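## Task

Take the two red-capped tubes out of the rack by the window and seat each one fully in an empty well of the rack by the door. A tube touching the floor is a failure. Every other tube must also end fully seated in its rack. The tubes are glass and the wells are only a few centimetres deep: a drop greater than a few centimetres or a hard bump breaks a tube, which is a failure. Finish by releasing and moving the hands away. The robot must not topple or end up tilted. Anything that stays in place only because the robot holds it is not counted as done.

## Robot and tools

ROBOT. A wheeled cart (0.53 m wide, spanning x = -0.35 to 0.07 m) carrying a pan/tilt head camera and two arms, left_arm and right_arm, each with a wrist camera and a gripper with one fixed and one swinging jaw. Arm pan axes are vertical at x = -0.060, y = +0.155 (left) and -0.155 m (right). Each shoulder sits 0.03 m out from its pan axis and 0.89 m high; links are upper arm 0.116, forearm 0.135, hand 0.162 m. A fixed-jaw tip reaches roughly 0.44 m from its pan axis and cannot get below about 0.55 m above the floor. Loose objects may occasionally be nudged by outside forces.

FRAMES. Base frame: origin on the floor between the drive wheels, x ahead, y to the left, z up. Results report left_hand and right_hand in this frame; each is the fixed-jaw tip, so a held object sits just off it toward the swinging jaw. Hand axes: z runs out along the fingers, y points from swinging jaw to fixed jaw. base_odometry is measured from the base frame at the scene's start, counts wheel rotation only (slip looks like travel), heading positive leftward, -3.142 to 3.142.

execute_actions. Argument actions: a list holding one action or nothing (empty = just report state and images). An action may contain base, joints or both; they start together. base holds exactly one key: translate_m, a relative straight drive in metres, forward positive, -1.4 to 1.4; or rotate_rad, a relative on-the-spot turn in radians, counter-clockwise from above positive, -3.2 to 3.2. No sideways motion. A base command is measured from the base position in the latest reported state. joints is one flat object keyed by joint name, each value an absolute target angle in radians: head_pan_rad -3.2 to 3.2 (0 ahead, + left); head_tilt_rad -0.76 to 1.45 (0 level, + down); per arm (prefix left_arm_ or right_arm_): shoulder_pan_rad -1.919 to 1.919, shoulder_lift_rad -1.745 to 1.745, elbow_flex_rad -1.69 to 1.58, wrist_flex_rad -1.658 to 1.658, wrist_roll_rad -2.743 to 2.841, gripper_rad 0 to 1.919. Done tolerances: ±0.02 for head, pan and roll; ±0.1 lift; ±0.07 elbow; ±0.03 wrist_flex and gripper. An action ends within 15 s. A joint you omit may still be driving toward an earlier target without the status showing it. Unknown keys or out-of-range numbers reject the whole call. cameras: list of head_camera, left_wrist_camera, right_wrist_camera or all; omitted/null = all, [] = none. The pictures line gives image order.

wait: seconds, 0 to 10; commands nothing and returns state and images. zoom_image: camera plus region [x0, y0, x1, y1] in pixels of that camera's latest full image, origin top-left, at most 504 by 504. finished_scene: scene = current scene number; irreversible, reports success; the result must hold afterward.

JOINT CONVENTIONS. Pan: at 0 the left arm points left, right arm right; positive is clockwise from above; straight ahead is +1.571 (left) and -1.571 (right). Bend: lift, elbow and wrist_flex all 0 gives an upper arm tilted 0.24 rad outward from vertical with forearm and fingers horizontal; positive bends downward; the three readings summed give finger angle below horizontal (1.571 = pointing down, requiring the forearm no more than 0.08 rad above horizontal). Roll: -1.522 closes the jaws across the arm plane with fixed jaw on the left looking outward; 1.619 puts it on the right; 0.049 closes them within the plane, fixed jaw below (fingers level) or toward the pan axis (fingers down). Gripper opening at tips: 0 -> 0.003 m, 0.3 -> 0.026, 0.6 -> 0.049, 1 -> 0.076, 1.919 -> 0.106. With level fingers the hand body protrudes ~0.08 m above them if fixed jaw is left, below if right; over furniture keep it left.

GRIPPING. Commanding below the contact angle squeezes, strongest at 0.2 rad under it; further adds nothing and may trip the jaw. A holding jaw reads off_target; done means empty or barely gripping. Payload per hand about 0.4 kg fully extended, 0.7 kg within 0.28 m of the pan axis; both hands close in about 1 kg.

STATUS LINES. base_status/joint_status describe the last accepted action. done: reached target (base: wheels turned the commanded amount, slip included). off_target: resting short, still pushing; on an empty arm this means obstruction, load sag or a tripped motor. time_out: target dropped, holds position. contact_stop never appears here. joint command not followed (with a cause line): the self-collision check refused that arm's targets (links too close, or arms too close to each other; it ignores jaws, head, cart, held items and furniture); the gripper part still runs, refused joints say not_followed, and the robot may keep retrying them. on_its_own lists motion you did not command. To stop a blocked joint pushing, command its current reading. If a call reports a stop, later motion calls in the same reply are skipped.

SAG AND ERRORS. Loaded or extended joints settle on the gravity side of targets; offset the next target upward by the observed sag. Reported hand positions can be off by a few centimetres, differently per arm.

TRIPS. A motor held more than ~0.30 rad off target for ~2 s trips to 20 % torque with no message; the robot keeps holding while you compose replies, so that counts. Treat such a joint as tripped; a loaded arm may drop. Reset: once the reading settles, command 0.2 rad from it on the side away from the old target (if beyond range, 0.04 rad past the limit; jaws, the limit itself).

HEAT. Motor temperatures are listed per arm in joint order. MOTOR HOT appears from 55 °C; at 70 °C an OVER-TEMPERATURE FAULT stops that arm and its hot joints go limp until cooled; affected keys read limit_stop_at_motor_heat and must be resent. Release loads promptly.

STOWING AND DRIVING. Stowed arm: shoulder_pan -1.75 (left) or 1.75 (right), shoulder_lift 0.05, elbow_flex 1.35, wrist_flex -1.55, wrist_roll -1.52. Stow in two steps clear of loose objects: wrist_flex and wrist_roll first, then the rest. Leaving stow, do not move the wrists first. Turning in place with arms stowed needs a free 0.44 m radius circle. Near a desk, turning or reversing can hook the cart's rear and tip it.

AVOID. Dropping or knocking tubes, letting tubes reach the floor, arms or hands colliding or pressing on each other, pulling hard on objects ahead (tipping), slams.

CAMERAS. All images are 644x476. Head camera fovy 40.62°, sits near (-0.037, 0, 1.194) in the base frame; wrist cameras fovy 61.173 (left) and 54.103 (right). Results list updated poses; arm camera poses carry extra error from joint readings.

Each tool is called in YAML: its name, and indented under it one key for each argument.

## Session

execute_actions:
  actions:
    - {"joints":{"head_tilt_rad":0.5}}

Scene clock: 1.10 s.
Motor temperatures (°C, as the motors report them): left_arm=[30 32 32 31 31] | right_arm=[30 31 31 32 32]
base_odometry: x=+0.000 y=+0.000 heading=+0.000 (m, m, rad; odometry frame)
base_status: not commanded
joint_positions: head_pan_rad=-0.006 head_tilt_rad=+0.494 left_arm_shoulder_pan_rad=-1.757 left_arm_shoulder_lift_rad=+0.062 left_arm_elbow_flex_rad=+1.393 left_arm_wrist_flex_rad=-1.499 left_arm_wrist_roll_rad=-1.531 left_arm_gripper_rad=+1.920 right_arm_shoulder_pan_rad=+1.732 right_arm_shoulder_lift_rad=+0.085 right_arm_elbow_flex_rad=+1.322 right_arm_wrist_flex_rad=-1.518 right_arm_wrist_roll_rad=-1.512 right_arm_gripper_rad=+1.920
joint_status: all done
left_hand: x=-0.3007 y=+0.1019 z=+0.8781 quat_wxyz=(-0.070, -0.689, -0.061, +0.719) (m; base frame)
right_hand: x=-0.3125 y=-0.1218 z=+0.8889 quat_wxyz=(-0.064, +0.665, -0.050, -0.742) (m; base frame)
pictures: head_camera, left_wrist_camera, right_wrist_camera
camera_calibration (this result's frames):
head_camera: T_world_to_cam=[[-0.0220356, -0.999383, 0.0273587, -0.0330219], [-0.506981, -0.0124157, -0.861868, 1.0113], [0.861676, -0.0328621, -0.506394, 0.615914], [0, 0, 0, 1]] pos_world=[-0.0187375, -0.000205366, 1.1844]
Images, in order (width x height): head_camera 644x476, left_wrist_camera 644x476, right_wrist_camera 644x476.

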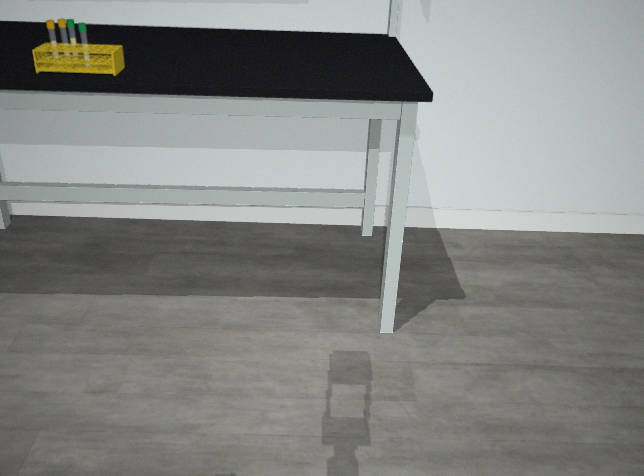

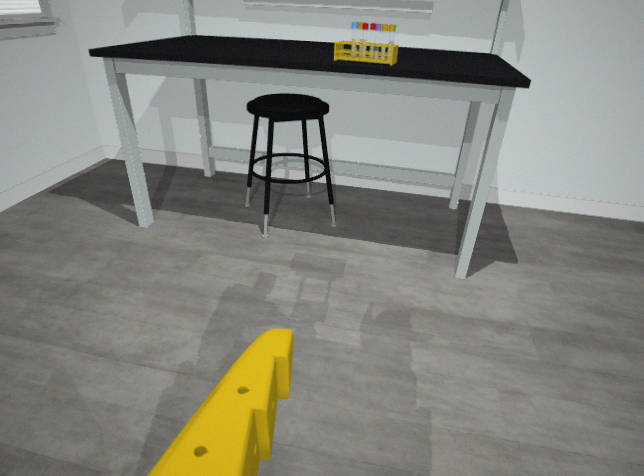

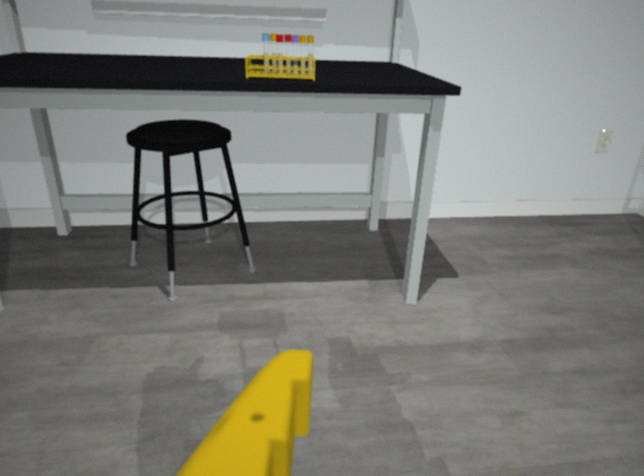

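execute_actions:
  actions:
    - {"base":{"rotate_rad":3.1416},"joints":{"head_tilt_rad":0.35}}
  cameras: ["head_camera"]

execute_actions:
  actions:
    - {"base":{"translate_m":0.8},"joints":{"head_tilt_rad":0.45,"left_arm_shoulder_pan_rad":1.571,"right_arm_shoulder_pan_rad":-1.571,"left_arm_shoulder_lift_rad":-0.6,"right_arm_shoulder_lift_rad":-0.6,"left_arm_elbow_flex_rad":0.8,"right_arm_elbow_flex_rad":0.8}}
  cameras: ["head_camera"]

Scene clock: 6.60 s.
Motor temperatures (°C, as the motors report them): left_arm=[30 32 32 31 31] | right_arm=[30 31 31 32 32]
base_odometry: x=-0.001 y=+0.000 heading=+3.141 (m, m, rad; odometry frame)
base_status: done
joint_positions: head_pan_rad=-0.006 head_tilt_rad=+0.363 left_arm_shoulder_pan_rad=-1.757 left_arm_shoulder_lift_rad=+0.062 left_arm_elbow_flex_rad=+1.393 left_arm_wrist_flex_rad=-1.499 left_arm_wrist_roll_rad=-1.531 left_arm_gripper_rad=+1.920 right_arm_shoulder_pan_rad=+1.732 right_arm_shoulder_lift_rad=+0.085 right_arm_elbow_flex_rad=+1.322 right_arm_wrist_flex_rad=-1.518 right_arm_wrist_roll_rad=-1.512 right_arm_gripper_rad=+1.920
joint_status: all done
left_hand: x=-0.3007 y=+0.1019 z=+0.8781 quat_wxyz=(-0.070, -0.689, -0.061, +0.719) (m; base frame)
right_hand: x=-0.3125 y=-0.1218 z=+0.8889 quat_wxyz=(-0.064, +0.665, -0.050, -0.742) (m; base frame)
pictures: head_camera
camera_calibration (this result's frames):
head_camera: T_world_to_cam=[[-0.0254597, -0.999363, 0.0250205, -0.0304915], [-0.390477, -0.0130988, -0.920519, 1.08428], [0.92026, -0.0332061, -0.389895, 0.484577], [0, 0, 0, 1]] pos_world=[-0.0233261, -0.000178465, 1.1878]
Images, in order (width x height): head_camera 644x476.

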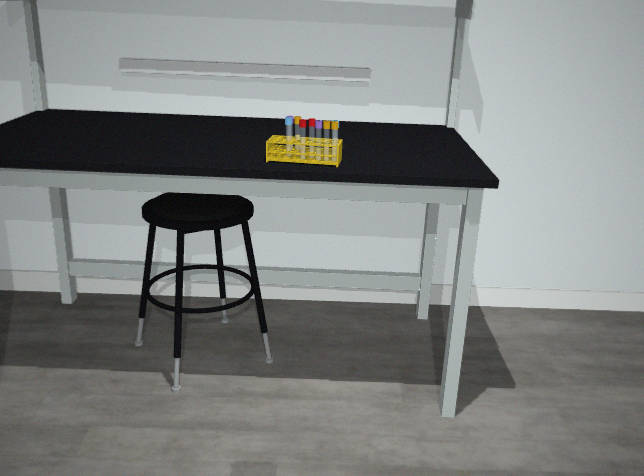

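Scene clock: 11.43 s.
Motor temperatures (°C, as the motors report them): left_arm=[30 32 32 31 31] | right_arm=[30 31 31 32 32]
base_odometry: x=-0.801 y=-0.001 heading=+3.140 (m, m, rad; odometry frame)
base_status: done
joint_positions: head_pan_rad=-0.006 head_tilt_rad=+0.444 left_arm_shoulder_pan_rad=+1.564 left_arm_shoulder_lift_rad=-0.581 left_arm_elbow_flex_rad=+0.835 left_arm_wrist_flex_rad=-1.499 left_arm_wrist_roll_rad=-1.531 left_arm_gripper_rad=+1.920 right_arm_shoulder_pan_rad=-1.560 right_arm_shoulder_lift_rad=-0.570 right_arm_elbow_flex_rad=+0.836 right_arm_wrist_flex_rad=-1.518 right_arm_wrist_roll_rad=-1.512 right_arm_gripper_rad=+1.920
joint_status: all done
left_hand: x=+0.1154 y=+0.1638 z=+1.1266 quat_wxyz=(+0.987, +0.000, +0.162, +0.007) (m; base frame)
right_hand: x=+0.1155 y=-0.1492 z=+1.1258 quat_wxyz=(+0.987, +0.000, +0.159, -0.010) (m; base frame)
pictures: head_camera
camera_calibration (this result's frames):
head_camera: T_world_to_cam=[[-0.0233809, -0.999375, 0.0265176, -0.0321169], [-0.463343, -0.0126714, -0.886088, 1.04123], [0.88587, -0.0330043, -0.462757, 0.566825], [0, 0, 0, 1]] pos_world=[-0.0204395, -0.000195393, 1.18577]
Images, in order (width x height): head_camera 644x476.

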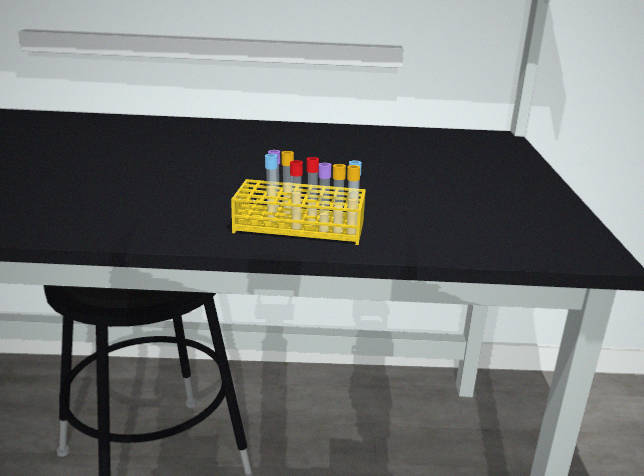

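execute_actions:
  actions:
    - {"base":{"translate_m":0.53},"joints":{"head_tilt_rad":0.85,"left_arm_wrist_flex_rad":0.5,"right_arm_wrist_flex_rad":0.5,"left_arm_gripper_rad":0.25,"right_arm_gripper_rad":0.25,"left_arm_shoulder_pan_rad":1.8,"right_arm_shoulder_pan_rad":-1.8}}

zoom_image:
  camera: "head_camera"
  region: [140,60,480,320]

Scene clock: 16.97 s.
Motor temperatures (°C, as the motors report them): left_arm=[30 32 32 31 31] | right_arm=[30 31 31 32 32]
base_odometry: x=-1.331 y=+0.000 heading=+3.137 (m, m, rad; odometry frame)
base_status: done
joint_positions: head_pan_rad=-0.006 head_tilt_rad=+0.845 left_arm_shoulder_pan_rad=+1.793 left_arm_shoulder_lift_rad=-0.584 left_arm_elbow_flex_rad=+0.835 left_arm_wrist_flex_rad=+0.499 left_arm_wrist_roll_rad=-1.531 left_arm_gripper_rad=+0.257 right_arm_shoulder_pan_rad=-1.788 right_arm_shoulder_lift_rad=-0.573 right_arm_elbow_flex_rad=+0.836 right_arm_wrist_flex_rad=+0.498 right_arm_wrist_roll_rad=-1.512 right_arm_gripper_rad=+0.261
joint_status: all done
left_hand: x=+0.1767 y=+0.1094 z=+0.8652 quat_wxyz=(+0.396, +0.106, +0.911, -0.042) (m; base frame)
right_hand: x=+0.1732 y=-0.0955 z=+0.8628 quat_wxyz=(+0.392, -0.104, +0.913, +0.041) (m; base frame)
pictures: head_camera, left_wrist_camera, right_wrist_camera
camera_calibration (this result's frames):
head_camera: T_world_to_cam=[[-0.0116352, -0.999444, 0.0312532, -0.0370157], [-0.772568, -0.0108579, -0.634839, 0.737504], [0.634825, -0.0315317, -0.772012, 0.910978], [0, 0, 0, 1]] pos_world=[-0.00897024, -0.000262656, 1.17264]
left_wrist_camera: T_world_to_cam=[[-0.187312, -0.982279, -0.00651851, 0.144727], [-0.95774, 0.184099, -0.221, 0.363694], [0.218283, -0.0351527, -0.975252, 0.880331], [0, 0, 0, 1]] pos_world=[0.183272, 0.106153, 0.939864]
right_wrist_camera: T_world_to_cam=[[0.265545, -0.963979, 0.0152003, -0.154959], [-0.931263, -0.260549, -0.254683, 0.373713], [0.249469, 0.0534741, -0.966905, 0.865621], [0, 0, 0, 1]] pos_world=[0.173228, -0.0982956, 0.934507]
Images, in order (width x height): head_camera 644x476, left_wrist_camera 644x476, right_wrist_camera 644x476.

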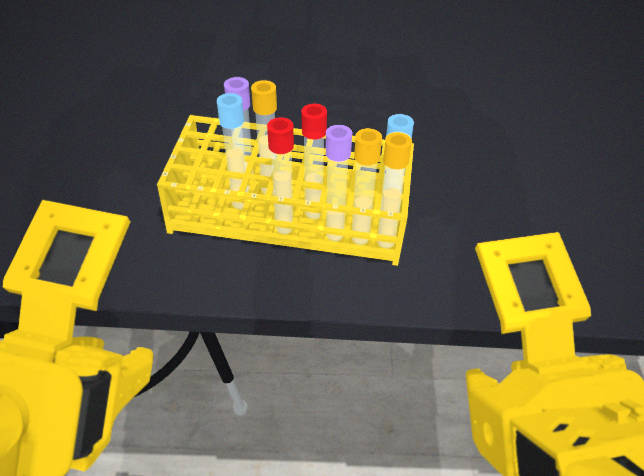

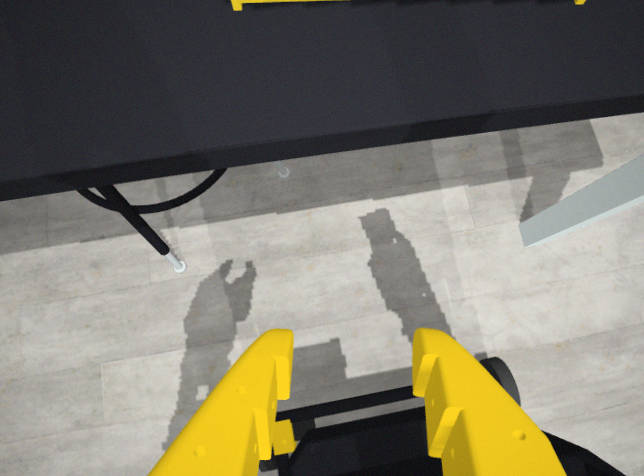

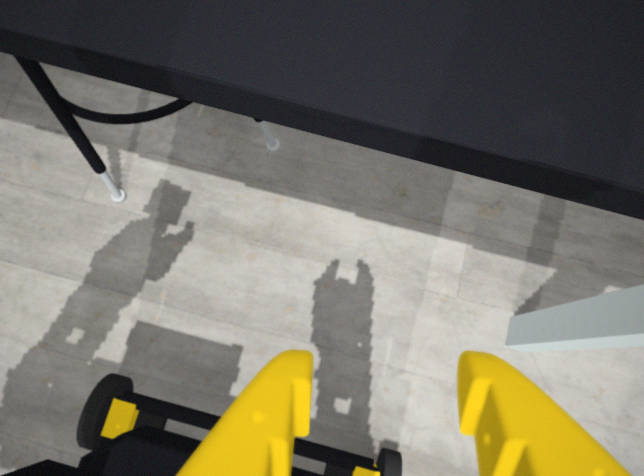

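Region (140, 60, 480, 320) of head_camera's 644x476 image, scaled by 1.482; it fills the top 385 rows of this view, and the rest is white.

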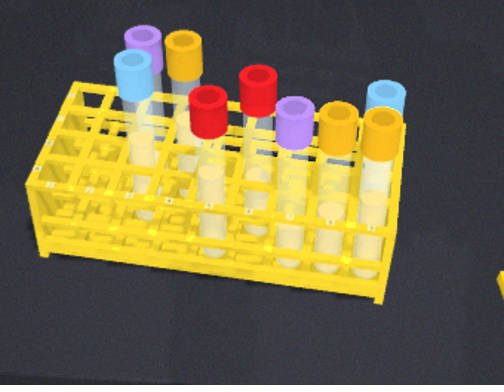

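execute_actions:
  actions:
    - {"base":{"rotate_rad":-0.2},"joints":{"right_arm_shoulder_pan_rad":-1.3,"left_arm_shoulder_pan_rad":1.72,"left_arm_shoulder_lift_rad":0.37,"left_arm_elbow_flex_rad":-0.54,"left_arm_wrist_flex_rad":1.0,"left_arm_gripper_rad":0.3}}
  cameras: []

execute_actions:
  actions:
    - {"base":{"translate_m":0.12},"joints":{"head_pan_rad":0.25}}
  cameras: ["head_camera","left_wrist_camera"]

Scene clock: 21.20 s.
Motor temperatures (°C, as the motors report them): left_arm=[30 32 32 31 31] | right_arm=[30 31 31 32 32]
base_odometry: x=-1.332 y=+0.000 heading=+2.938 (m, m, rad; odometry frame)
base_status: done
joint_positions: head_pan_rad=-0.006 head_tilt_rad=+0.845 left_arm_shoulder_pan_rad=+1.727 left_arm_shoulder_lift_rad=+0.387 left_arm_elbow_flex_rad=-0.501 left_arm_wrist_flex_rad=+0.998 left_arm_wrist_roll_rad=-1.531 left_arm_gripper_rad=+0.293 right_arm_shoulder_pan_rad=-1.311 right_arm_shoulder_lift_rad=-0.573 right_arm_elbow_flex_rad=+0.836 right_arm_wrist_flex_rad=+0.498 right_arm_wrist_roll_rad=-1.512 right_arm_gripper_rad=+0.261
joint_status: all done
left_hand: x=+0.2711 y=+0.1107 z=+0.8839 quat_wxyz=(+0.336, +0.078, +0.938, -0.025) (m; base frame)
right_hand: x=+0.1745 y=-0.2092 z=+0.8628 quat_wxyz=(+0.390, +0.114, +0.912, -0.053) (m; base frame)
pictures: none
No camera images: the call's "cameras" was empty. Leave "cameras" out to get every camera's image.

Scene clock: 22.57 s.
Motor temperatures (°C, as the motors report them): left_arm=[30 32 32 31 31] | right_arm=[30 31 31 32 32]
base_odometry: x=-1.450 y=+0.025 heading=+2.936 (m, m, rad; odometry frame)
base_status: done
joint_positions: head_pan_rad=+0.240 head_tilt_rad=+0.845 left_arm_shoulder_pan_rad=+1.727 left_arm_shoulder_lift_rad=+0.389 left_arm_elbow_flex_rad=-0.501 left_arm_wrist_flex_rad=+0.998 left_arm_wrist_roll_rad=-1.531 left_arm_gripper_rad=+0.293 right_arm_shoulder_pan_rad=-1.311 right_arm_shoulder_lift_rad=-0.573 right_arm_elbow_flex_rad=+0.836 right_arm_wrist_flex_rad=+0.498 right_arm_wrist_roll_rad=-1.512 right_arm_gripper_rad=+0.261
joint_status: all done
left_hand: x=+0.2710 y=+0.1107 z=+0.8834 quat_wxyz=(+0.335, +0.078, +0.939, -0.025) (m; base frame)
right_hand: x=+0.1745 y=-0.2092 z=+0.8628 quat_wxyz=(+0.390, +0.114, +0.912, -0.053) (m; base frame)
pictures: head_camera, left_wrist_camera
camera_calibration (this result's frames):
head_camera: T_world_to_cam=[[0.231992, -0.972215, 0.0312533, -0.0255652], [-0.74669, -0.198584, -0.634837, 0.738718], [0.623405, 0.123941, -0.772014, 0.910443], [0, 0, 0, 1]] pos_world=[-0.0100501, 0.00900218, 1.17264]
left_wrist_camera: T_world_to_cam=[[-0.123329, -0.992305, -0.0110037, 0.151457], [-0.988412, 0.123819, -0.0878044, 0.355134], [0.0884912, 0.0000473905, -0.996077, 0.927197], [0, 0, 0, 1]] pos_world=[0.28765, 0.106276, 0.956408]
Images, in order (width x height): head_camera 644x476, left_wrist_camera 644x476.

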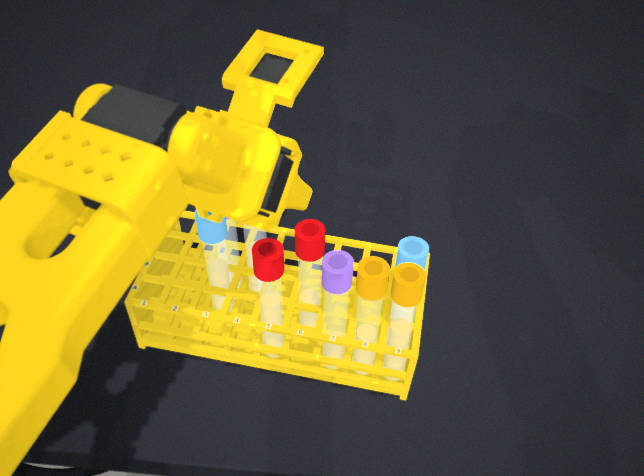

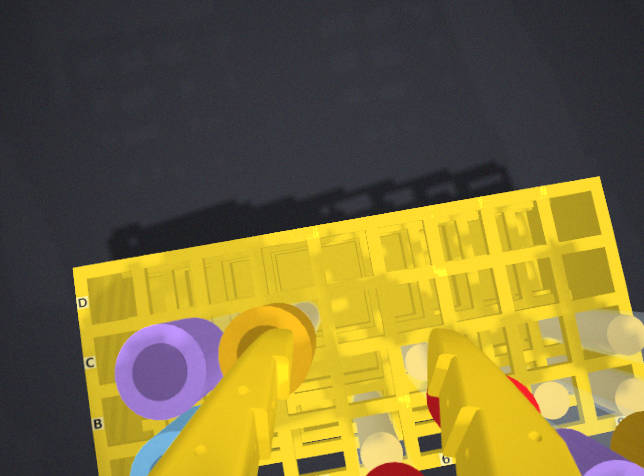

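execute_actions:
  actions:
    - {"base":{"translate_m":-0.038}}
  cameras: ["head_camera","left_wrist_camera"]

Scene clock: 24.60 s.
Motor temperatures (°C, as the motors report them): left_arm=[30 32 32 31 31] | right_arm=[30 31 31 32 32]
base_odometry: x=-1.412 y=+0.017 heading=+2.936 (m, m, rad; odometry frame)
base_status: done
joint_positions: head_pan_rad=+0.240 head_tilt_rad=+0.845 left_arm_shoulder_pan_rad=+1.727 left_arm_shoulder_lift_rad=+0.389 left_arm_elbow_flex_rad=-0.501 left_arm_wrist_flex_rad=+0.998 left_arm_wrist_roll_rad=-1.531 left_arm_gripper_rad=+0.293 right_arm_shoulder_pan_rad=-1.311 right_arm_shoulder_lift_rad=-0.573 right_arm_elbow_flex_rad=+0.836 right_arm_wrist_flex_rad=+0.498 right_arm_wrist_roll_rad=-1.512 right_arm_gripper_rad=+0.261
joint_status: not commanded
left_hand: x=+0.2710 y=+0.1107 z=+0.8834 quat_wxyz=(+0.335, +0.078, +0.939, -0.025) (m; base frame)
right_hand: x=+0.1745 y=-0.2092 z=+0.8628 quat_wxyz=(+0.390, +0.114, +0.912, -0.053) (m; base frame)
pictures: head_camera, left_wrist_camera
camera_calibration (this result's frames):
head_camera: T_world_to_cam=[[0.232071, -0.972197, 0.0312535, -0.0255618], [-0.746699, -0.19865, -0.634806, 0.738682], [0.623365, 0.123983, -0.772039, 0.910471], [0, 0, 0, 1]] pos_world=[-0.0100499, 0.00900533, 1.17264]
left_wrist_camera: T_world_to_cam=[[-0.123329, -0.992305, -0.0110037, 0.151457], [-0.988412, 0.123819, -0.0878044, 0.355134], [0.0884912, 0.0000473905, -0.996077, 0.927197], [0, 0, 0, 1]] pos_world=[0.28765, 0.106276, 0.956408]
Images, in order (width x height): head_camera 644x476, left_wrist_camera 644x476.

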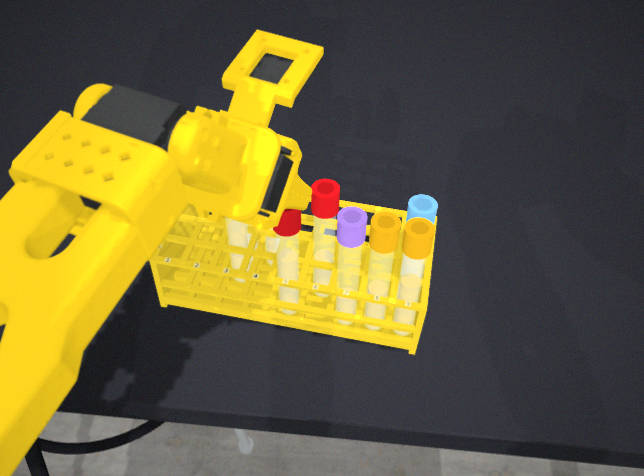

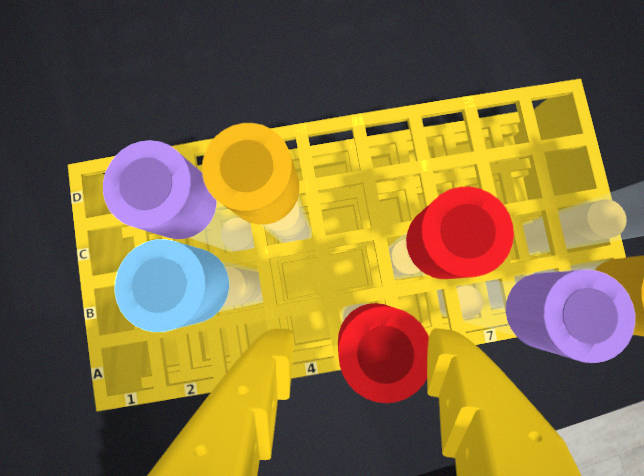

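execute_actions:
  actions:
    - {"joints":{"left_arm_shoulder_pan_rad":1.755}}
  cameras: []

execute_actions:
  actions:
    - {"joints":{"left_arm_shoulder_lift_rad":0.40,"left_arm_elbow_flex_rad":-0.35,"left_arm_wrist_flex_rad":0.8}}
  cameras: ["left_wrist_camera"]

Scene clock: 25.87 s.
Motor temperatures (°C, as the motors report them): left_arm=[30 32 32 31 31] | right_arm=[30 31 31 32 32]
base_odometry: x=-1.412 y=+0.017 heading=+2.936 (m, m, rad; odometry frame)
base_status: not commanded
joint_positions: head_pan_rad=+0.240 head_tilt_rad=+0.845 left_arm_shoulder_pan_rad=+1.749 left_arm_shoulder_lift_rad=+0.389 left_arm_elbow_flex_rad=-0.501 left_arm_wrist_flex_rad=+0.998 left_arm_wrist_roll_rad=-1.531 left_arm_gripper_rad=+0.293 right_arm_shoulder_pan_rad=-1.311 right_arm_shoulder_lift_rad=-0.573 right_arm_elbow_flex_rad=+0.836 right_arm_wrist_flex_rad=+0.498 right_arm_wrist_roll_rad=-1.512 right_arm_gripper_rad=+0.261
joint_status: all done
left_hand: x=+0.2700 y=+0.1036 z=+0.8834 quat_wxyz=(+0.335, +0.088, +0.938, -0.028) (m; base frame)
right_hand: x=+0.1745 y=-0.2092 z=+0.8628 quat_wxyz=(+0.390, +0.114, +0.912, -0.053) (m; base frame)
pictures: none
No camera images: the call's "cameras" was empty. Leave "cameras" out to get every camera's image.

Scene clock: 26.77 s.
Motor temperatures (°C, as the motors report them): left_arm=[30 32 32 31 31] | right_arm=[30 31 31 32 32]
base_odometry: x=-1.412 y=+0.017 heading=+2.936 (m, m, rad; odometry frame)
base_status: not commanded
joint_positions: head_pan_rad=+0.240 head_tilt_rad=+0.845 left_arm_shoulder_pan_rad=+1.749 left_arm_shoulder_lift_rad=+0.421 left_arm_elbow_flex_rad=-0.343 left_arm_wrist_flex_rad=+0.812 left_arm_wrist_roll_rad=-1.531 left_arm_gripper_rad=+0.293 right_arm_shoulder_pan_rad=-1.311 right_arm_shoulder_lift_rad=-0.573 right_arm_elbow_flex_rad=+0.836 right_arm_wrist_flex_rad=+0.498 right_arm_wrist_roll_rad=-1.512 right_arm_gripper_rad=+0.261
joint_status: all done
left_hand: x=+0.2738 y=+0.1029 z=+0.8551 quat_wxyz=(+0.333, +0.088, +0.939, -0.028) (m; base frame)
right_hand: x=+0.1745 y=-0.2092 z=+0.8628 quat_wxyz=(+0.390, +0.114, +0.912, -0.053) (m; base frame)
pictures: left_wrist_camera
camera_calibration (this result's frames):
left_wrist_camera: T_world_to_cam=[[-0.14466, -0.989419, -0.0111536, 0.149439], [-0.985913, 0.145085, -0.0832216, 0.349526], [0.0839592, -0.00104237, -0.996469, 0.90043], [0, 0, 0, 1]] pos_world=[0.290621, 0.0980855, 0.928005]
Images, in order (width x height): left_wrist_camera 644x476.

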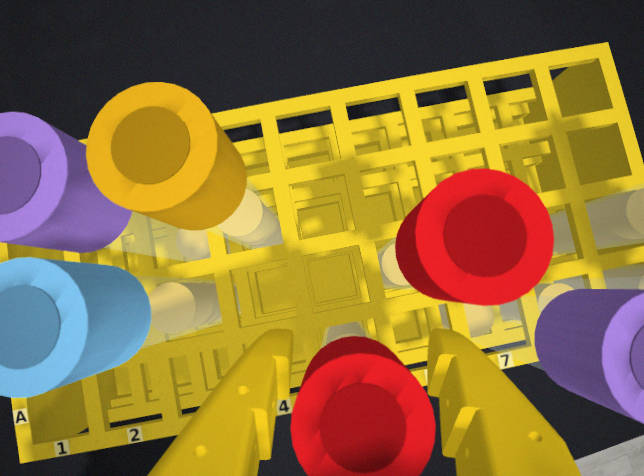

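execute_actions:
  actions:
    - {"joints":{"left_arm_gripper_rad":0.03}}
  cameras: []

execute_actions:
  actions:
    - {"joints":{"left_arm_shoulder_lift_rad":0.37,"left_arm_elbow_flex_rad":-0.56,"left_arm_wrist_flex_rad":1.0}}
  cameras: []

execute_actions:
  actions:
    - {"joints":{"left_arm_shoulder_lift_rad":0.39,"left_arm_elbow_flex_rad":-0.85,"left_arm_wrist_flex_rad":1.28}}
  cameras: ["head_camera","left_wrist_camera"]

Scene clock: 28.53 s.
Motor temperatures (°C, as the motors report them): left_arm=[30 32 32 31 31] | right_arm=[30 31 31 32 32]
base_odometry: x=-1.412 y=+0.017 heading=+2.936 (m, m, rad; odometry frame)
base_status: not commanded
joint_positions: head_pan_rad=+0.240 head_tilt_rad=+0.845 left_arm_shoulder_pan_rad=+1.755 left_arm_shoulder_lift_rad=+0.421 left_arm_elbow_flex_rad=-0.343 left_arm_wrist_flex_rad=+0.809 left_arm_wrist_roll_rad=-1.531 left_arm_gripper_rad=+0.150 right_arm_shoulder_pan_rad=-1.311 right_arm_shoulder_lift_rad=-0.573 right_arm_elbow_flex_rad=+0.836 right_arm_wrist_flex_rad=+0.498 right_arm_wrist_roll_rad=-1.512 right_arm_gripper_rad=+0.261
joint_status: left_arm_gripper_rad off_target (ended at +0.150, target +0.030)
left_hand: x=+0.2738 y=+0.1008 z=+0.8554 quat_wxyz=(+0.334, +0.091, +0.938, -0.029) (m; base frame)
right_hand: x=+0.1745 y=-0.2092 z=+0.8628 quat_wxyz=(+0.390, +0.114, +0.912, -0.053) (m; base frame)
pictures: none
No camera images: the call's "cameras" was empty. Leave "cameras" out to get every camera's image.

Scene clock: 29.43 s.
Motor temperatures (°C, as the motors report them): left_arm=[30 32 32 31 31] | right_arm=[30 31 31 32 32]
base_odometry: x=-1.412 y=+0.017 heading=+2.936 (m, m, rad; odometry frame)
base_status: not commanded
joint_positions: head_pan_rad=+0.240 head_tilt_rad=+0.845 left_arm_shoulder_pan_rad=+1.755 left_arm_shoulder_lift_rad=+0.420 left_arm_elbow_flex_rad=-0.519 left_arm_wrist_flex_rad=+0.998 left_arm_wrist_roll_rad=-1.531 left_arm_gripper_rad=+0.149 right_arm_shoulder_pan_rad=-1.311 right_arm_shoulder_lift_rad=-0.573 right_arm_elbow_flex_rad=+0.836 right_arm_wrist_flex_rad=+0.498 right_arm_wrist_roll_rad=-1.512 right_arm_gripper_rad=+0.261
joint_status: all done
left_hand: x=+0.2712 y=+0.1013 z=+0.8784 quat_wxyz=(+0.329, +0.091, +0.940, -0.029) (m; base frame)
right_hand: x=+0.1745 y=-0.2092 z=+0.8628 quat_wxyz=(+0.390, +0.114, +0.912, -0.053) (m; base frame)
pictures: none
No camera images: the call's "cameras" was empty. Leave "cameras" out to get every camera's image.

Scene clock: 30.40 s.
Motor temperatures (°C, as the motors report them): left_arm=[30 32 32 31 31] | right_arm=[30 31 31 32 32]
base_odometry: x=-1.412 y=+0.017 heading=+2.936 (m, m, rad; odometry frame)
base_status: not commanded
joint_positions: head_pan_rad=+0.240 head_tilt_rad=+0.845 left_arm_shoulder_pan_rad=+1.755 left_arm_shoulder_lift_rad=+0.420 left_arm_elbow_flex_rad=-0.809 left_arm_wrist_flex_rad=+1.279 left_arm_wrist_roll_rad=-1.531 left_arm_gripper_rad=+0.144 right_arm_shoulder_pan_rad=-1.311 right_arm_shoulder_lift_rad=-0.573 right_arm_elbow_flex_rad=+0.836 right_arm_wrist_flex_rad=+0.498 right_arm_wrist_roll_rad=-1.512 right_arm_gripper_rad=+0.261
joint_status: all done
left_hand: x=+0.2616 y=+0.1030 z=+0.9167 quat_wxyz=(+0.333, +0.091, +0.938, -0.029) (m; base frame)
right_hand: x=+0.1745 y=-0.2092 z=+0.8628 quat_wxyz=(+0.390, +0.114, +0.912, -0.053) (m; base frame)
pictures: head_camera, left_wrist_camera
camera_calibration (this result's frames):
head_camera: T_world_to_cam=[[0.232071, -0.972197, 0.0312535, -0.0255618], [-0.746699, -0.19865, -0.634806, 0.738682], [0.623365, 0.123983, -0.772039, 0.910471], [0, 0, 0, 1]] pos_world=[-0.01005, 0.00900533, 1.17264]
left_wrist_camera: T_world_to_cam=[[-0.150711, -0.988515, -0.0111036, 0.149964], [-0.984878, 0.151108, -0.0847494, 0.343156], [0.0854539, -0.00183695, -0.99634, 0.96248], [0, 0, 0, 1]] pos_world=[0.27832, 0.0981563, 0.989705]
Images, in order (width x height): head_camera 644x476, left_wrist_camera 644x476.

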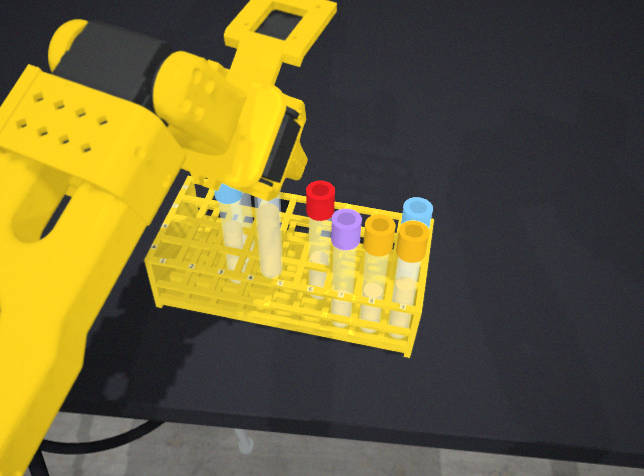

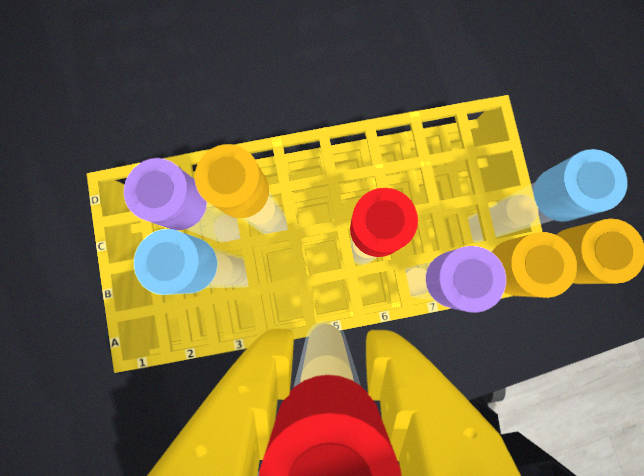

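execute_actions:
  actions:
    - {"base":{"translate_m":-0.4},"joints":{"left_arm_shoulder_lift_rad":0.1,"left_arm_wrist_flex_rad":1.55,"left_arm_gripper_rad":0.0}}
  cameras: []

execute_actions:
  actions:
    - {"base":{"rotate_rad":0.8},"joints":{"left_arm_shoulder_pan_rad":1.4,"right_arm_shoulder_pan_rad":-1.34,"right_arm_shoulder_lift_rad":0.2,"right_arm_elbow_flex_rad":-0.45,"right_arm_wrist_flex_rad":1.08,"right_arm_gripper_rad":0.27,"head_pan_rad":-0.6}}
  cameras: []

execute_actions:
  actions:
    - {"base":{"translate_m":0.33}}
  cameras: []

execute_actions:
  actions:
    - {"base":{"rotate_rad":-0.65}}
  cameras: []

execute_actions:
  actions:
    - {"base":{"translate_m":0.15}}
  cameras: ["head_camera","right_wrist_camera"]

Scene clock: 35.60 s.
Motor temperatures (°C, as the motors report them): left_arm=[30 32 32 31 31] | right_arm=[30 31 31 32 32]
base_odometry: x=-1.020 y=-0.064 heading=+2.937 (m, m, rad; odometry frame)
base_status: done
joint_positions: head_pan_rad=+0.240 head_tilt_rad=+0.845 left_arm_shoulder_pan_rad=+1.755 left_arm_shoulder_lift_rad=+0.139 left_arm_elbow_flex_rad=-0.816 left_arm_wrist_flex_rad=+1.547 left_arm_wrist_roll_rad=-1.531 left_arm_gripper_rad=+0.141 right_arm_shoulder_pan_rad=-1.311 right_arm_shoulder_lift_rad=-0.573 right_arm_elbow_flex_rad=+0.836 right_arm_wrist_flex_rad=+0.498 right_arm_wrist_roll_rad=-1.512 right_arm_gripper_rad=+0.261
joint_status: left_arm_gripper_rad off_target (ended at +0.141, target +0.000); the others done
left_hand: x=+0.2157 y=+0.1116 z=+0.9673 quat_wxyz=(+0.342, +0.090, +0.935, -0.030) (m; base frame)
right_hand: x=+0.1745 y=-0.2092 z=+0.8628 quat_wxyz=(+0.390, +0.114, +0.912, -0.053) (m; base frame)
pictures: none
No camera images: the call's "cameras" was empty. Leave "cameras" out to get every camera's image.

Scene clock: 37.30 s.
Motor temperatures (°C, as the motors report them): left_arm=[30 32 32 31 31] | right_arm=[30 31 31 32 32]
base_odometry: x=-1.019 y=-0.064 heading=-2.548 (m, m, rad; odometry frame)
base_status: done
joint_positions: head_pan_rad=-0.590 head_tilt_rad=+0.845 left_arm_shoulder_pan_rad=+1.405 left_arm_shoulder_lift_rad=+0.139 left_arm_elbow_flex_rad=-0.816 left_arm_wrist_flex_rad=+1.547 left_arm_wrist_roll_rad=-1.531 left_arm_gripper_rad=+0.141 right_arm_shoulder_pan_rad=-1.330 right_arm_shoulder_lift_rad=+0.211 right_arm_elbow_flex_rad=-0.408 right_arm_wrist_flex_rad=+1.078 right_arm_wrist_roll_rad=-1.512 right_arm_gripper_rad=+0.261
joint_status: all done
left_hand: x=+0.2139 y=+0.2087 z=+0.9673 quat_wxyz=(+0.342, -0.074, +0.936, +0.030) (m; base frame)
right_hand: x=+0.2473 y=-0.2226 z=+0.9058 quat_wxyz=(+0.336, +0.108, +0.935, -0.042) (m; base frame)
pictures: none
No camera images: the call's "cameras" was empty. Leave "cameras" out to get every camera's image.

Scene clock: 39.80 s.
Motor temperatures (°C, as the motors report them): left_arm=[30 32 32 31 31] | right_arm=[30 31 31 32 32]
base_odometry: x=-1.292 y=-0.249 heading=-2.546 (m, m, rad; odometry frame)
base_status: done
joint_positions: head_pan_rad=-0.590 head_tilt_rad=+0.845 left_arm_shoulder_pan_rad=+1.405 left_arm_shoulder_lift_rad=+0.139 left_arm_elbow_flex_rad=-0.816 left_arm_wrist_flex_rad=+1.547 left_arm_wrist_roll_rad=-1.531 left_arm_gripper_rad=+0.141 right_arm_shoulder_pan_rad=-1.330 right_arm_shoulder_lift_rad=+0.211 right_arm_elbow_flex_rad=-0.408 right_arm_wrist_flex_rad=+1.078 right_arm_wrist_roll_rad=-1.512 right_arm_gripper_rad=+0.261
joint_status: not commanded
left_hand: x=+0.2139 y=+0.2087 z=+0.9673 quat_wxyz=(+0.342, -0.074, +0.936, +0.030) (m; base frame)
right_hand: x=+0.2473 y=-0.2226 z=+0.9058 quat_wxyz=(+0.336, +0.108, +0.935, -0.042) (m; base frame)
pictures: none
No camera images: the call's "cameras" was empty. Leave "cameras" out to get every camera's image.

Scene clock: 41.37 s.
Motor temperatures (°C, as the motors report them): left_arm=[30 32 32 31 31] | right_arm=[30 31 31 32 32]
base_odometry: x=-1.292 y=-0.249 heading=+3.089 (m, m, rad; odometry frame)
base_status: done
joint_positions: head_pan_rad=-0.590 head_tilt_rad=+0.845 left_arm_shoulder_pan_rad=+1.405 left_arm_shoulder_lift_rad=+0.139 left_arm_elbow_flex_rad=-0.816 left_arm_wrist_flex_rad=+1.547 left_arm_wrist_roll_rad=-1.531 left_arm_gripper_rad=+0.141 right_arm_shoulder_pan_rad=-1.331 right_arm_shoulder_lift_rad=+0.211 right_arm_elbow_flex_rad=-0.408 right_arm_wrist_flex_rad=+1.078 right_arm_wrist_roll_rad=-1.512 right_arm_gripper_rad=+0.261
joint_status: not commanded
left_hand: x=+0.2139 y=+0.2087 z=+0.9673 quat_wxyz=(+0.342, -0.074, +0.936, +0.030) (m; base frame)
right_hand: x=+0.2474 y=-0.2221 z=+0.9058 quat_wxyz=(+0.336, +0.108, +0.935, -0.042) (m; base frame)
pictures: none
No camera images: the call's "cameras" was empty. Leave "cameras" out to get every camera's image.

Scene clock: 42.97 s.
Motor temperatures (°C, as the motors report them): left_arm=[30 32 32 31 31] | right_arm=[30 31 31 32 32]
base_odometry: x=-1.441 y=-0.241 heading=+3.087 (m, m, rad; odometry frame)
base_status: done
joint_positions: head_pan_rad=-0.590 head_tilt_rad=+0.845 left_arm_shoulder_pan_rad=+1.405 left_arm_shoulder_lift_rad=+0.137 left_arm_elbow_flex_rad=-0.816 left_arm_wrist_flex_rad=+1.549 left_arm_wrist_roll_rad=-1.531 left_arm_gripper_rad=+0.141 right_arm_shoulder_pan_rad=-1.331 right_arm_shoulder_lift_rad=+0.211 right_arm_elbow_flex_rad=-0.408 right_arm_wrist_flex_rad=+1.078 right_arm_wrist_roll_rad=-1.512 right_arm_gripper_rad=+0.261
joint_status: not commanded
left_hand: x=+0.2136 y=+0.2086 z=+0.9675 quat_wxyz=(+0.342, -0.074, +0.936, +0.030) (m; base frame)
right_hand: x=+0.2474 y=-0.2221 z=+0.9058 quat_wxyz=(+0.336, +0.108, +0.935, -0.042) (m; base frame)
pictures: head_camera, right_wrist_camera
camera_calibration (this result's frames):
head_camera: T_world_to_cam=[[-0.561076, -0.827174, 0.0312538, -0.06284], [-0.650401, 0.417186, -0.634771, 0.743168], [0.512028, -0.376482, -0.772068, 0.905271], [0, 0, 0, 1]] pos_world=[-0.0154244, -0.0212004, 1.17264]
right_wrist_camera: T_world_to_cam=[[-0.185785, -0.982549, 0.00898812, -0.184184], [-0.97347, 0.18281, -0.137608, 0.423656], [0.133564, -0.0343152, -0.990446, 0.925936], [0, 0, 0, 1]] pos_world=[0.254526, -0.226645, 0.977044]
Images, in order (width x height): head_camera 644x476, right_wrist_camera 644x476.

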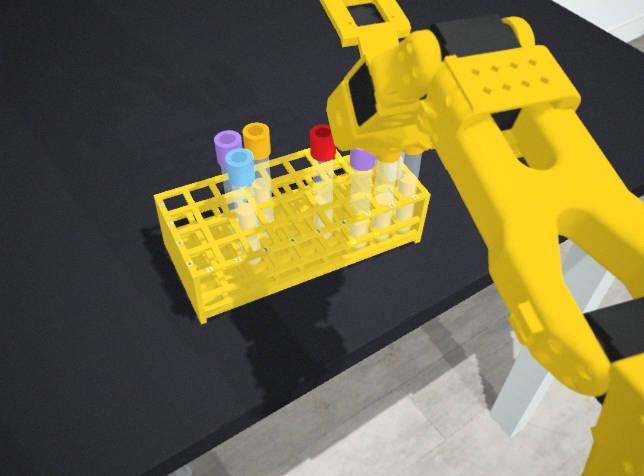

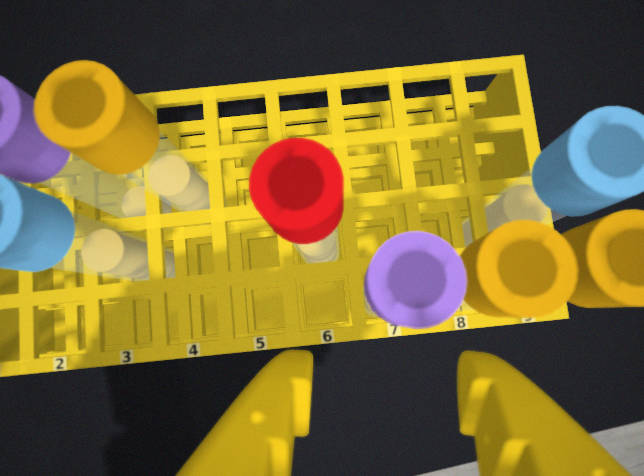

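execute_actions:
  actions:
    - {"base":{"translate_m":0.038},"joints":{"right_arm_shoulder_pan_rad":-1.367,"right_arm_elbow_flex_rad":-0.33,"right_arm_wrist_flex_rad":0.98}}
  cameras: ["right_wrist_camera"]

Scene clock: 44.73 s.
Motor temperatures (°C, as the motors report them): left_arm=[30 32 32 31 31] | right_arm=[30 31 31 32 32]
base_odometry: x=-1.480 y=-0.239 heading=+3.088 (m, m, rad; odometry frame)
base_status: done
joint_positions: head_pan_rad=-0.590 head_tilt_rad=+0.845 left_arm_shoulder_pan_rad=+1.405 left_arm_shoulder_lift_rad=+0.137 left_arm_elbow_flex_rad=-0.816 left_arm_wrist_flex_rad=+1.549 left_arm_wrist_roll_rad=-1.531 left_arm_gripper_rad=+0.141 right_arm_shoulder_pan_rad=-1.356 right_arm_shoulder_lift_rad=+0.212 right_arm_elbow_flex_rad=-0.324 right_arm_wrist_flex_rad=+0.991 right_arm_wrist_roll_rad=-1.512 right_arm_gripper_rad=+0.261
joint_status: all done
left_hand: x=+0.2136 y=+0.2086 z=+0.9675 quat_wxyz=(+0.342, -0.074, +0.936, +0.030) (m; base frame)
right_hand: x=+0.2515 y=-0.2151 z=+0.8945 quat_wxyz=(+0.337, +0.096, +0.936, -0.038) (m; base frame)
pictures: right_wrist_camera
camera_calibration (this result's frames):
right_wrist_camera: T_world_to_cam=[[-0.16163, -0.98681, 0.00906877, -0.183497], [-0.977456, 0.158819, -0.139125, 0.421979], [0.13585, -0.0313511, -0.990233, 0.914314], [0, 0, 0, 1]] pos_world=[0.258598, -0.21943, 0.965756]
Images, in order (width x height): right_wrist_camera 644x476.

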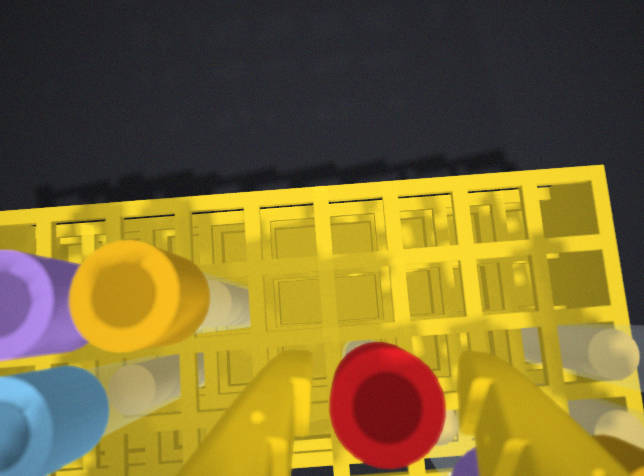

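execute_actions:
  actions:
    - {"base":{"translate_m":-0.004},"joints":{"right_arm_elbow_flex_rad":-0.205,"right_arm_wrist_flex_rad":0.855}}
  cameras: ["right_wrist_camera"]

execute_actions:
  actions:
    - {"joints":{"right_arm_gripper_rad":0.0}}
  cameras: ["right_wrist_camera"]

execute_actions:
  actions:
    - {"joints":{"right_arm_shoulder_lift_rad":0.22,"right_arm_elbow_flex_rad":-0.52,"right_arm_wrist_flex_rad":1.13}}
  cameras: ["right_wrist_camera","head_camera"]

Scene clock: 46.90 s.
Motor temperatures (°C, as the motors report them): left_arm=[30 32 32 31 31] | right_arm=[30 31 31 32 32]
base_odometry: x=-1.476 y=-0.239 heading=+3.088 (m, m, rad; odometry frame)
base_status: done
joint_positions: head_pan_rad=-0.590 head_tilt_rad=+0.845 left_arm_shoulder_pan_rad=+1.405 left_arm_shoulder_lift_rad=+0.137 left_arm_elbow_flex_rad=-0.816 left_arm_wrist_flex_rad=+1.549 left_arm_wrist_roll_rad=-1.531 left_arm_gripper_rad=+0.141 right_arm_shoulder_pan_rad=-1.356 right_arm_shoulder_lift_rad=+0.212 right_arm_elbow_flex_rad=-0.200 right_arm_wrist_flex_rad=+0.868 right_arm_wrist_roll_rad=-1.512 right_arm_gripper_rad=+0.261
joint_status: all done
left_hand: x=+0.2136 y=+0.2086 z=+0.9675 quat_wxyz=(+0.342, -0.074, +0.936, +0.030) (m; base frame)
right_hand: x=+0.2527 y=-0.2154 z=+0.8777 quat_wxyz=(+0.336, +0.096, +0.936, -0.038) (m; base frame)
pictures: right_wrist_camera
camera_calibration (this result's frames):
right_wrist_camera: T_world_to_cam=[[-0.161616, -0.986813, 0.00898812, -0.183345], [-0.977664, 0.158865, -0.137608, 0.419632], [0.134366, -0.0310271, -0.990446, 0.898077], [0, 0, 0, 1]] pos_world=[0.259957, -0.219727, 0.948889]
Images, in order (width x height): right_wrist_camera 644x476.

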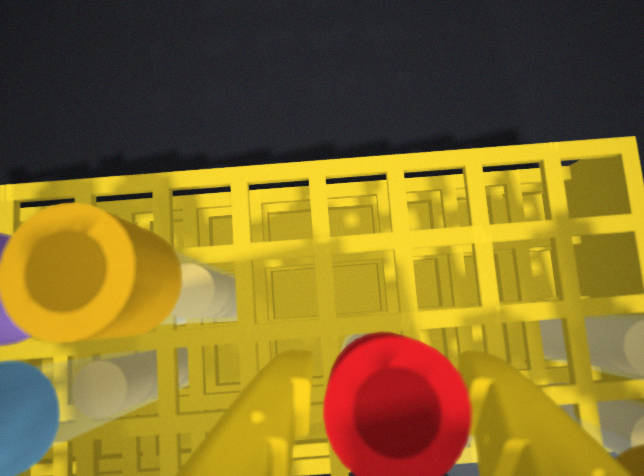

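Scene clock: 47.57 s.
Motor temperatures (°C, as the motors report them): left_arm=[30 32 32 31 31] | right_arm=[30 31 31 32 32]
base_odometry: x=-1.476 y=-0.239 heading=+3.088 (m, m, rad; odometry frame)
base_status: not commanded
joint_positions: head_pan_rad=-0.590 head_tilt_rad=+0.845 left_arm_shoulder_pan_rad=+1.405 left_arm_shoulder_lift_rad=+0.137 left_arm_elbow_flex_rad=-0.816 left_arm_wrist_flex_rad=+1.549 left_arm_wrist_roll_rad=-1.531 left_arm_gripper_rad=+0.141 right_arm_shoulder_pan_rad=-1.356 right_arm_shoulder_lift_rad=+0.212 right_arm_elbow_flex_rad=-0.200 right_arm_wrist_flex_rad=+0.868 right_arm_wrist_roll_rad=-1.512 right_arm_gripper_rad=+0.207
joint_status: right_arm_gripper_rad off_target (ended at +0.207, target +0.000)
left_hand: x=+0.2136 y=+0.2086 z=+0.9675 quat_wxyz=(+0.342, -0.074, +0.936, +0.030) (m; base frame)
right_hand: x=+0.2527 y=-0.2154 z=+0.8777 quat_wxyz=(+0.336, +0.096, +0.936, -0.038) (m; base frame)
pictures: right_wrist_camera
camera_calibration (this result's frames):
right_wrist_camera: T_world_to_cam=[[-0.161616, -0.986813, 0.00898812, -0.183345], [-0.977664, 0.158865, -0.137608, 0.419632], [0.134366, -0.0310271, -0.990446, 0.898077], [0, 0, 0, 1]] pos_world=[0.259957, -0.219727, 0.948889]
Images, in order (width x height): right_wrist_camera 644x476.

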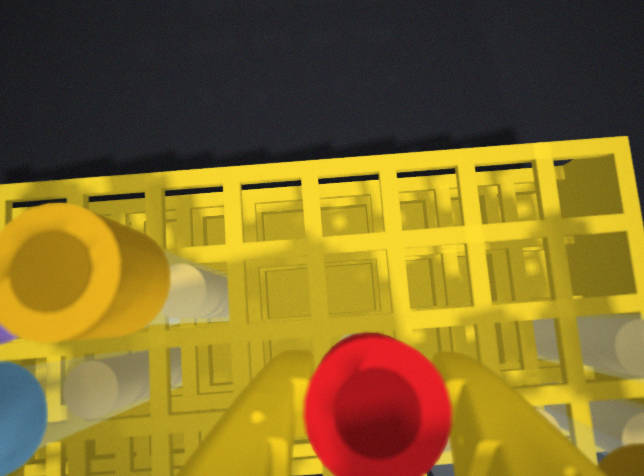

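Scene clock: 48.53 s.
Motor temperatures (°C, as the motors report them): left_arm=[30 32 32 31 31] | right_arm=[30 31 31 32 32]
base_odometry: x=-1.476 y=-0.239 heading=+3.088 (m, m, rad; odometry frame)
base_status: not commanded
joint_positions: head_pan_rad=-0.590 head_tilt_rad=+0.845 left_arm_shoulder_pan_rad=+1.405 left_arm_shoulder_lift_rad=+0.137 left_arm_elbow_flex_rad=-0.816 left_arm_wrist_flex_rad=+1.549 left_arm_wrist_roll_rad=-1.531 left_arm_gripper_rad=+0.141 right_arm_shoulder_pan_rad=-1.356 right_arm_shoulder_lift_rad=+0.235 right_arm_elbow_flex_rad=-0.473 right_arm_wrist_flex_rad=+1.129 right_arm_wrist_roll_rad=-1.512 right_arm_gripper_rad=+0.206
joint_status: all done
left_hand: x=+0.2136 y=+0.2086 z=+0.9675 quat_wxyz=(+0.342, -0.074, +0.936, +0.030) (m; base frame)
right_hand: x=+0.2488 y=-0.2145 z=+0.9086 quat_wxyz=(+0.331, +0.096, +0.938, -0.037) (m; base frame)
pictures: head_camera, right_wrist_camera
camera_calibration (this result's frames):
head_camera: T_world_to_cam=[[-0.561085, -0.827168, 0.0312538, -0.0628404], [-0.650396, 0.417193, -0.634771, 0.743168], [0.512024, -0.376488, -0.772068, 0.905271], [0, 0, 0, 1]] pos_world=[-0.0154246, -0.0212008, 1.17264]
right_wrist_camera: T_world_to_cam=[[-0.161525, -0.986833, 0.008423, -0.182926], [-0.979051, 0.159168, -0.12698, 0.410681], [0.123967, -0.028757, -0.99187, 0.933696], [0, 0, 0, 1]] pos_world=[0.256783, -0.219034, 0.979794]
Images, in order (width x height): head_camera 644x476, right_wrist_camera 644x476.

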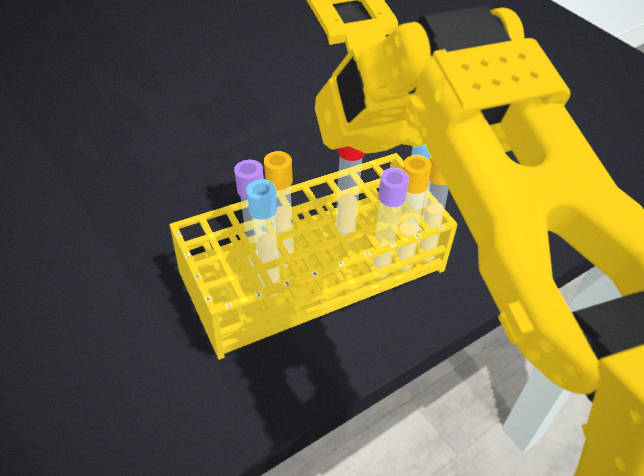

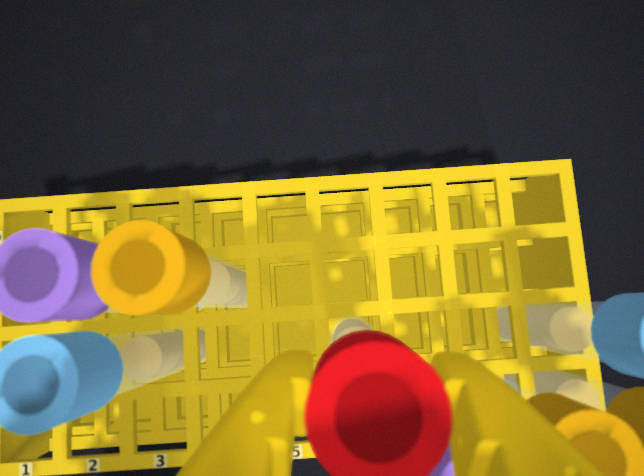

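execute_actions:
  actions:
    - {"joints":{"right_arm_shoulder_lift_rad":0.33,"right_arm_elbow_flex_rad":-0.96,"right_arm_wrist_flex_rad":1.45}}
  cameras: ["head_camera"]

Scene clock: 50.10 s.
Motor temperatures (°C, as the motors report them): left_arm=[30 32 32 31 31] | right_arm=[30 31 31 32 32]
base_odometry: x=-1.476 y=-0.239 heading=+3.088 (m, m, rad; odometry frame)
base_status: not commanded
joint_positions: head_pan_rad=-0.590 head_tilt_rad=+0.845 left_arm_shoulder_pan_rad=+1.405 left_arm_shoulder_lift_rad=+0.137 left_arm_elbow_flex_rad=-0.816 left_arm_wrist_flex_rad=+1.549 left_arm_wrist_roll_rad=-1.531 left_arm_gripper_rad=+0.141 right_arm_shoulder_pan_rad=-1.356 right_arm_shoulder_lift_rad=+0.349 right_arm_elbow_flex_rad=-0.917 right_arm_wrist_flex_rad=+1.448 right_arm_wrist_roll_rad=-1.512 right_arm_gripper_rad=+0.205
joint_status: all done
left_hand: x=+0.2136 y=+0.2086 z=+0.9675 quat_wxyz=(+0.342, -0.074, +0.936, +0.030) (m; base frame)
right_hand: x=+0.2428 y=-0.2132 z=+0.9434 quat_wxyz=(+0.337, +0.096, +0.936, -0.038) (m; base frame)
pictures: head_camera
camera_calibration (this result's frames):
head_camera: T_world_to_cam=[[-0.561085, -0.827168, 0.0312538, -0.0628404], [-0.650396, 0.417193, -0.634771, 0.743169], [0.512024, -0.376488, -0.772068, 0.90527], [0, 0, 0, 1]] pos_world=[-0.0154246, -0.0212007, 1.17264]
Images, in order (width x height): head_camera 644x476.

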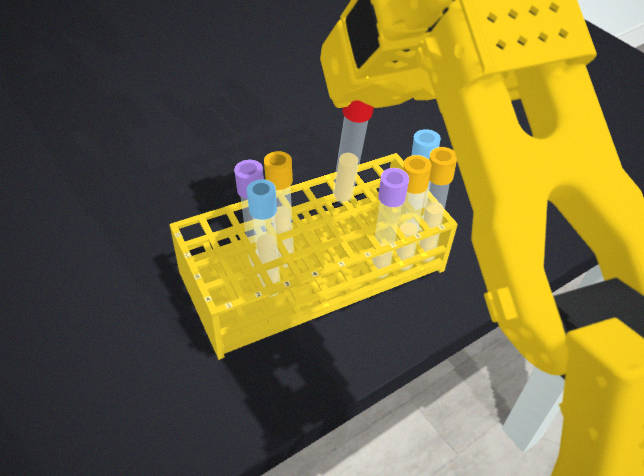

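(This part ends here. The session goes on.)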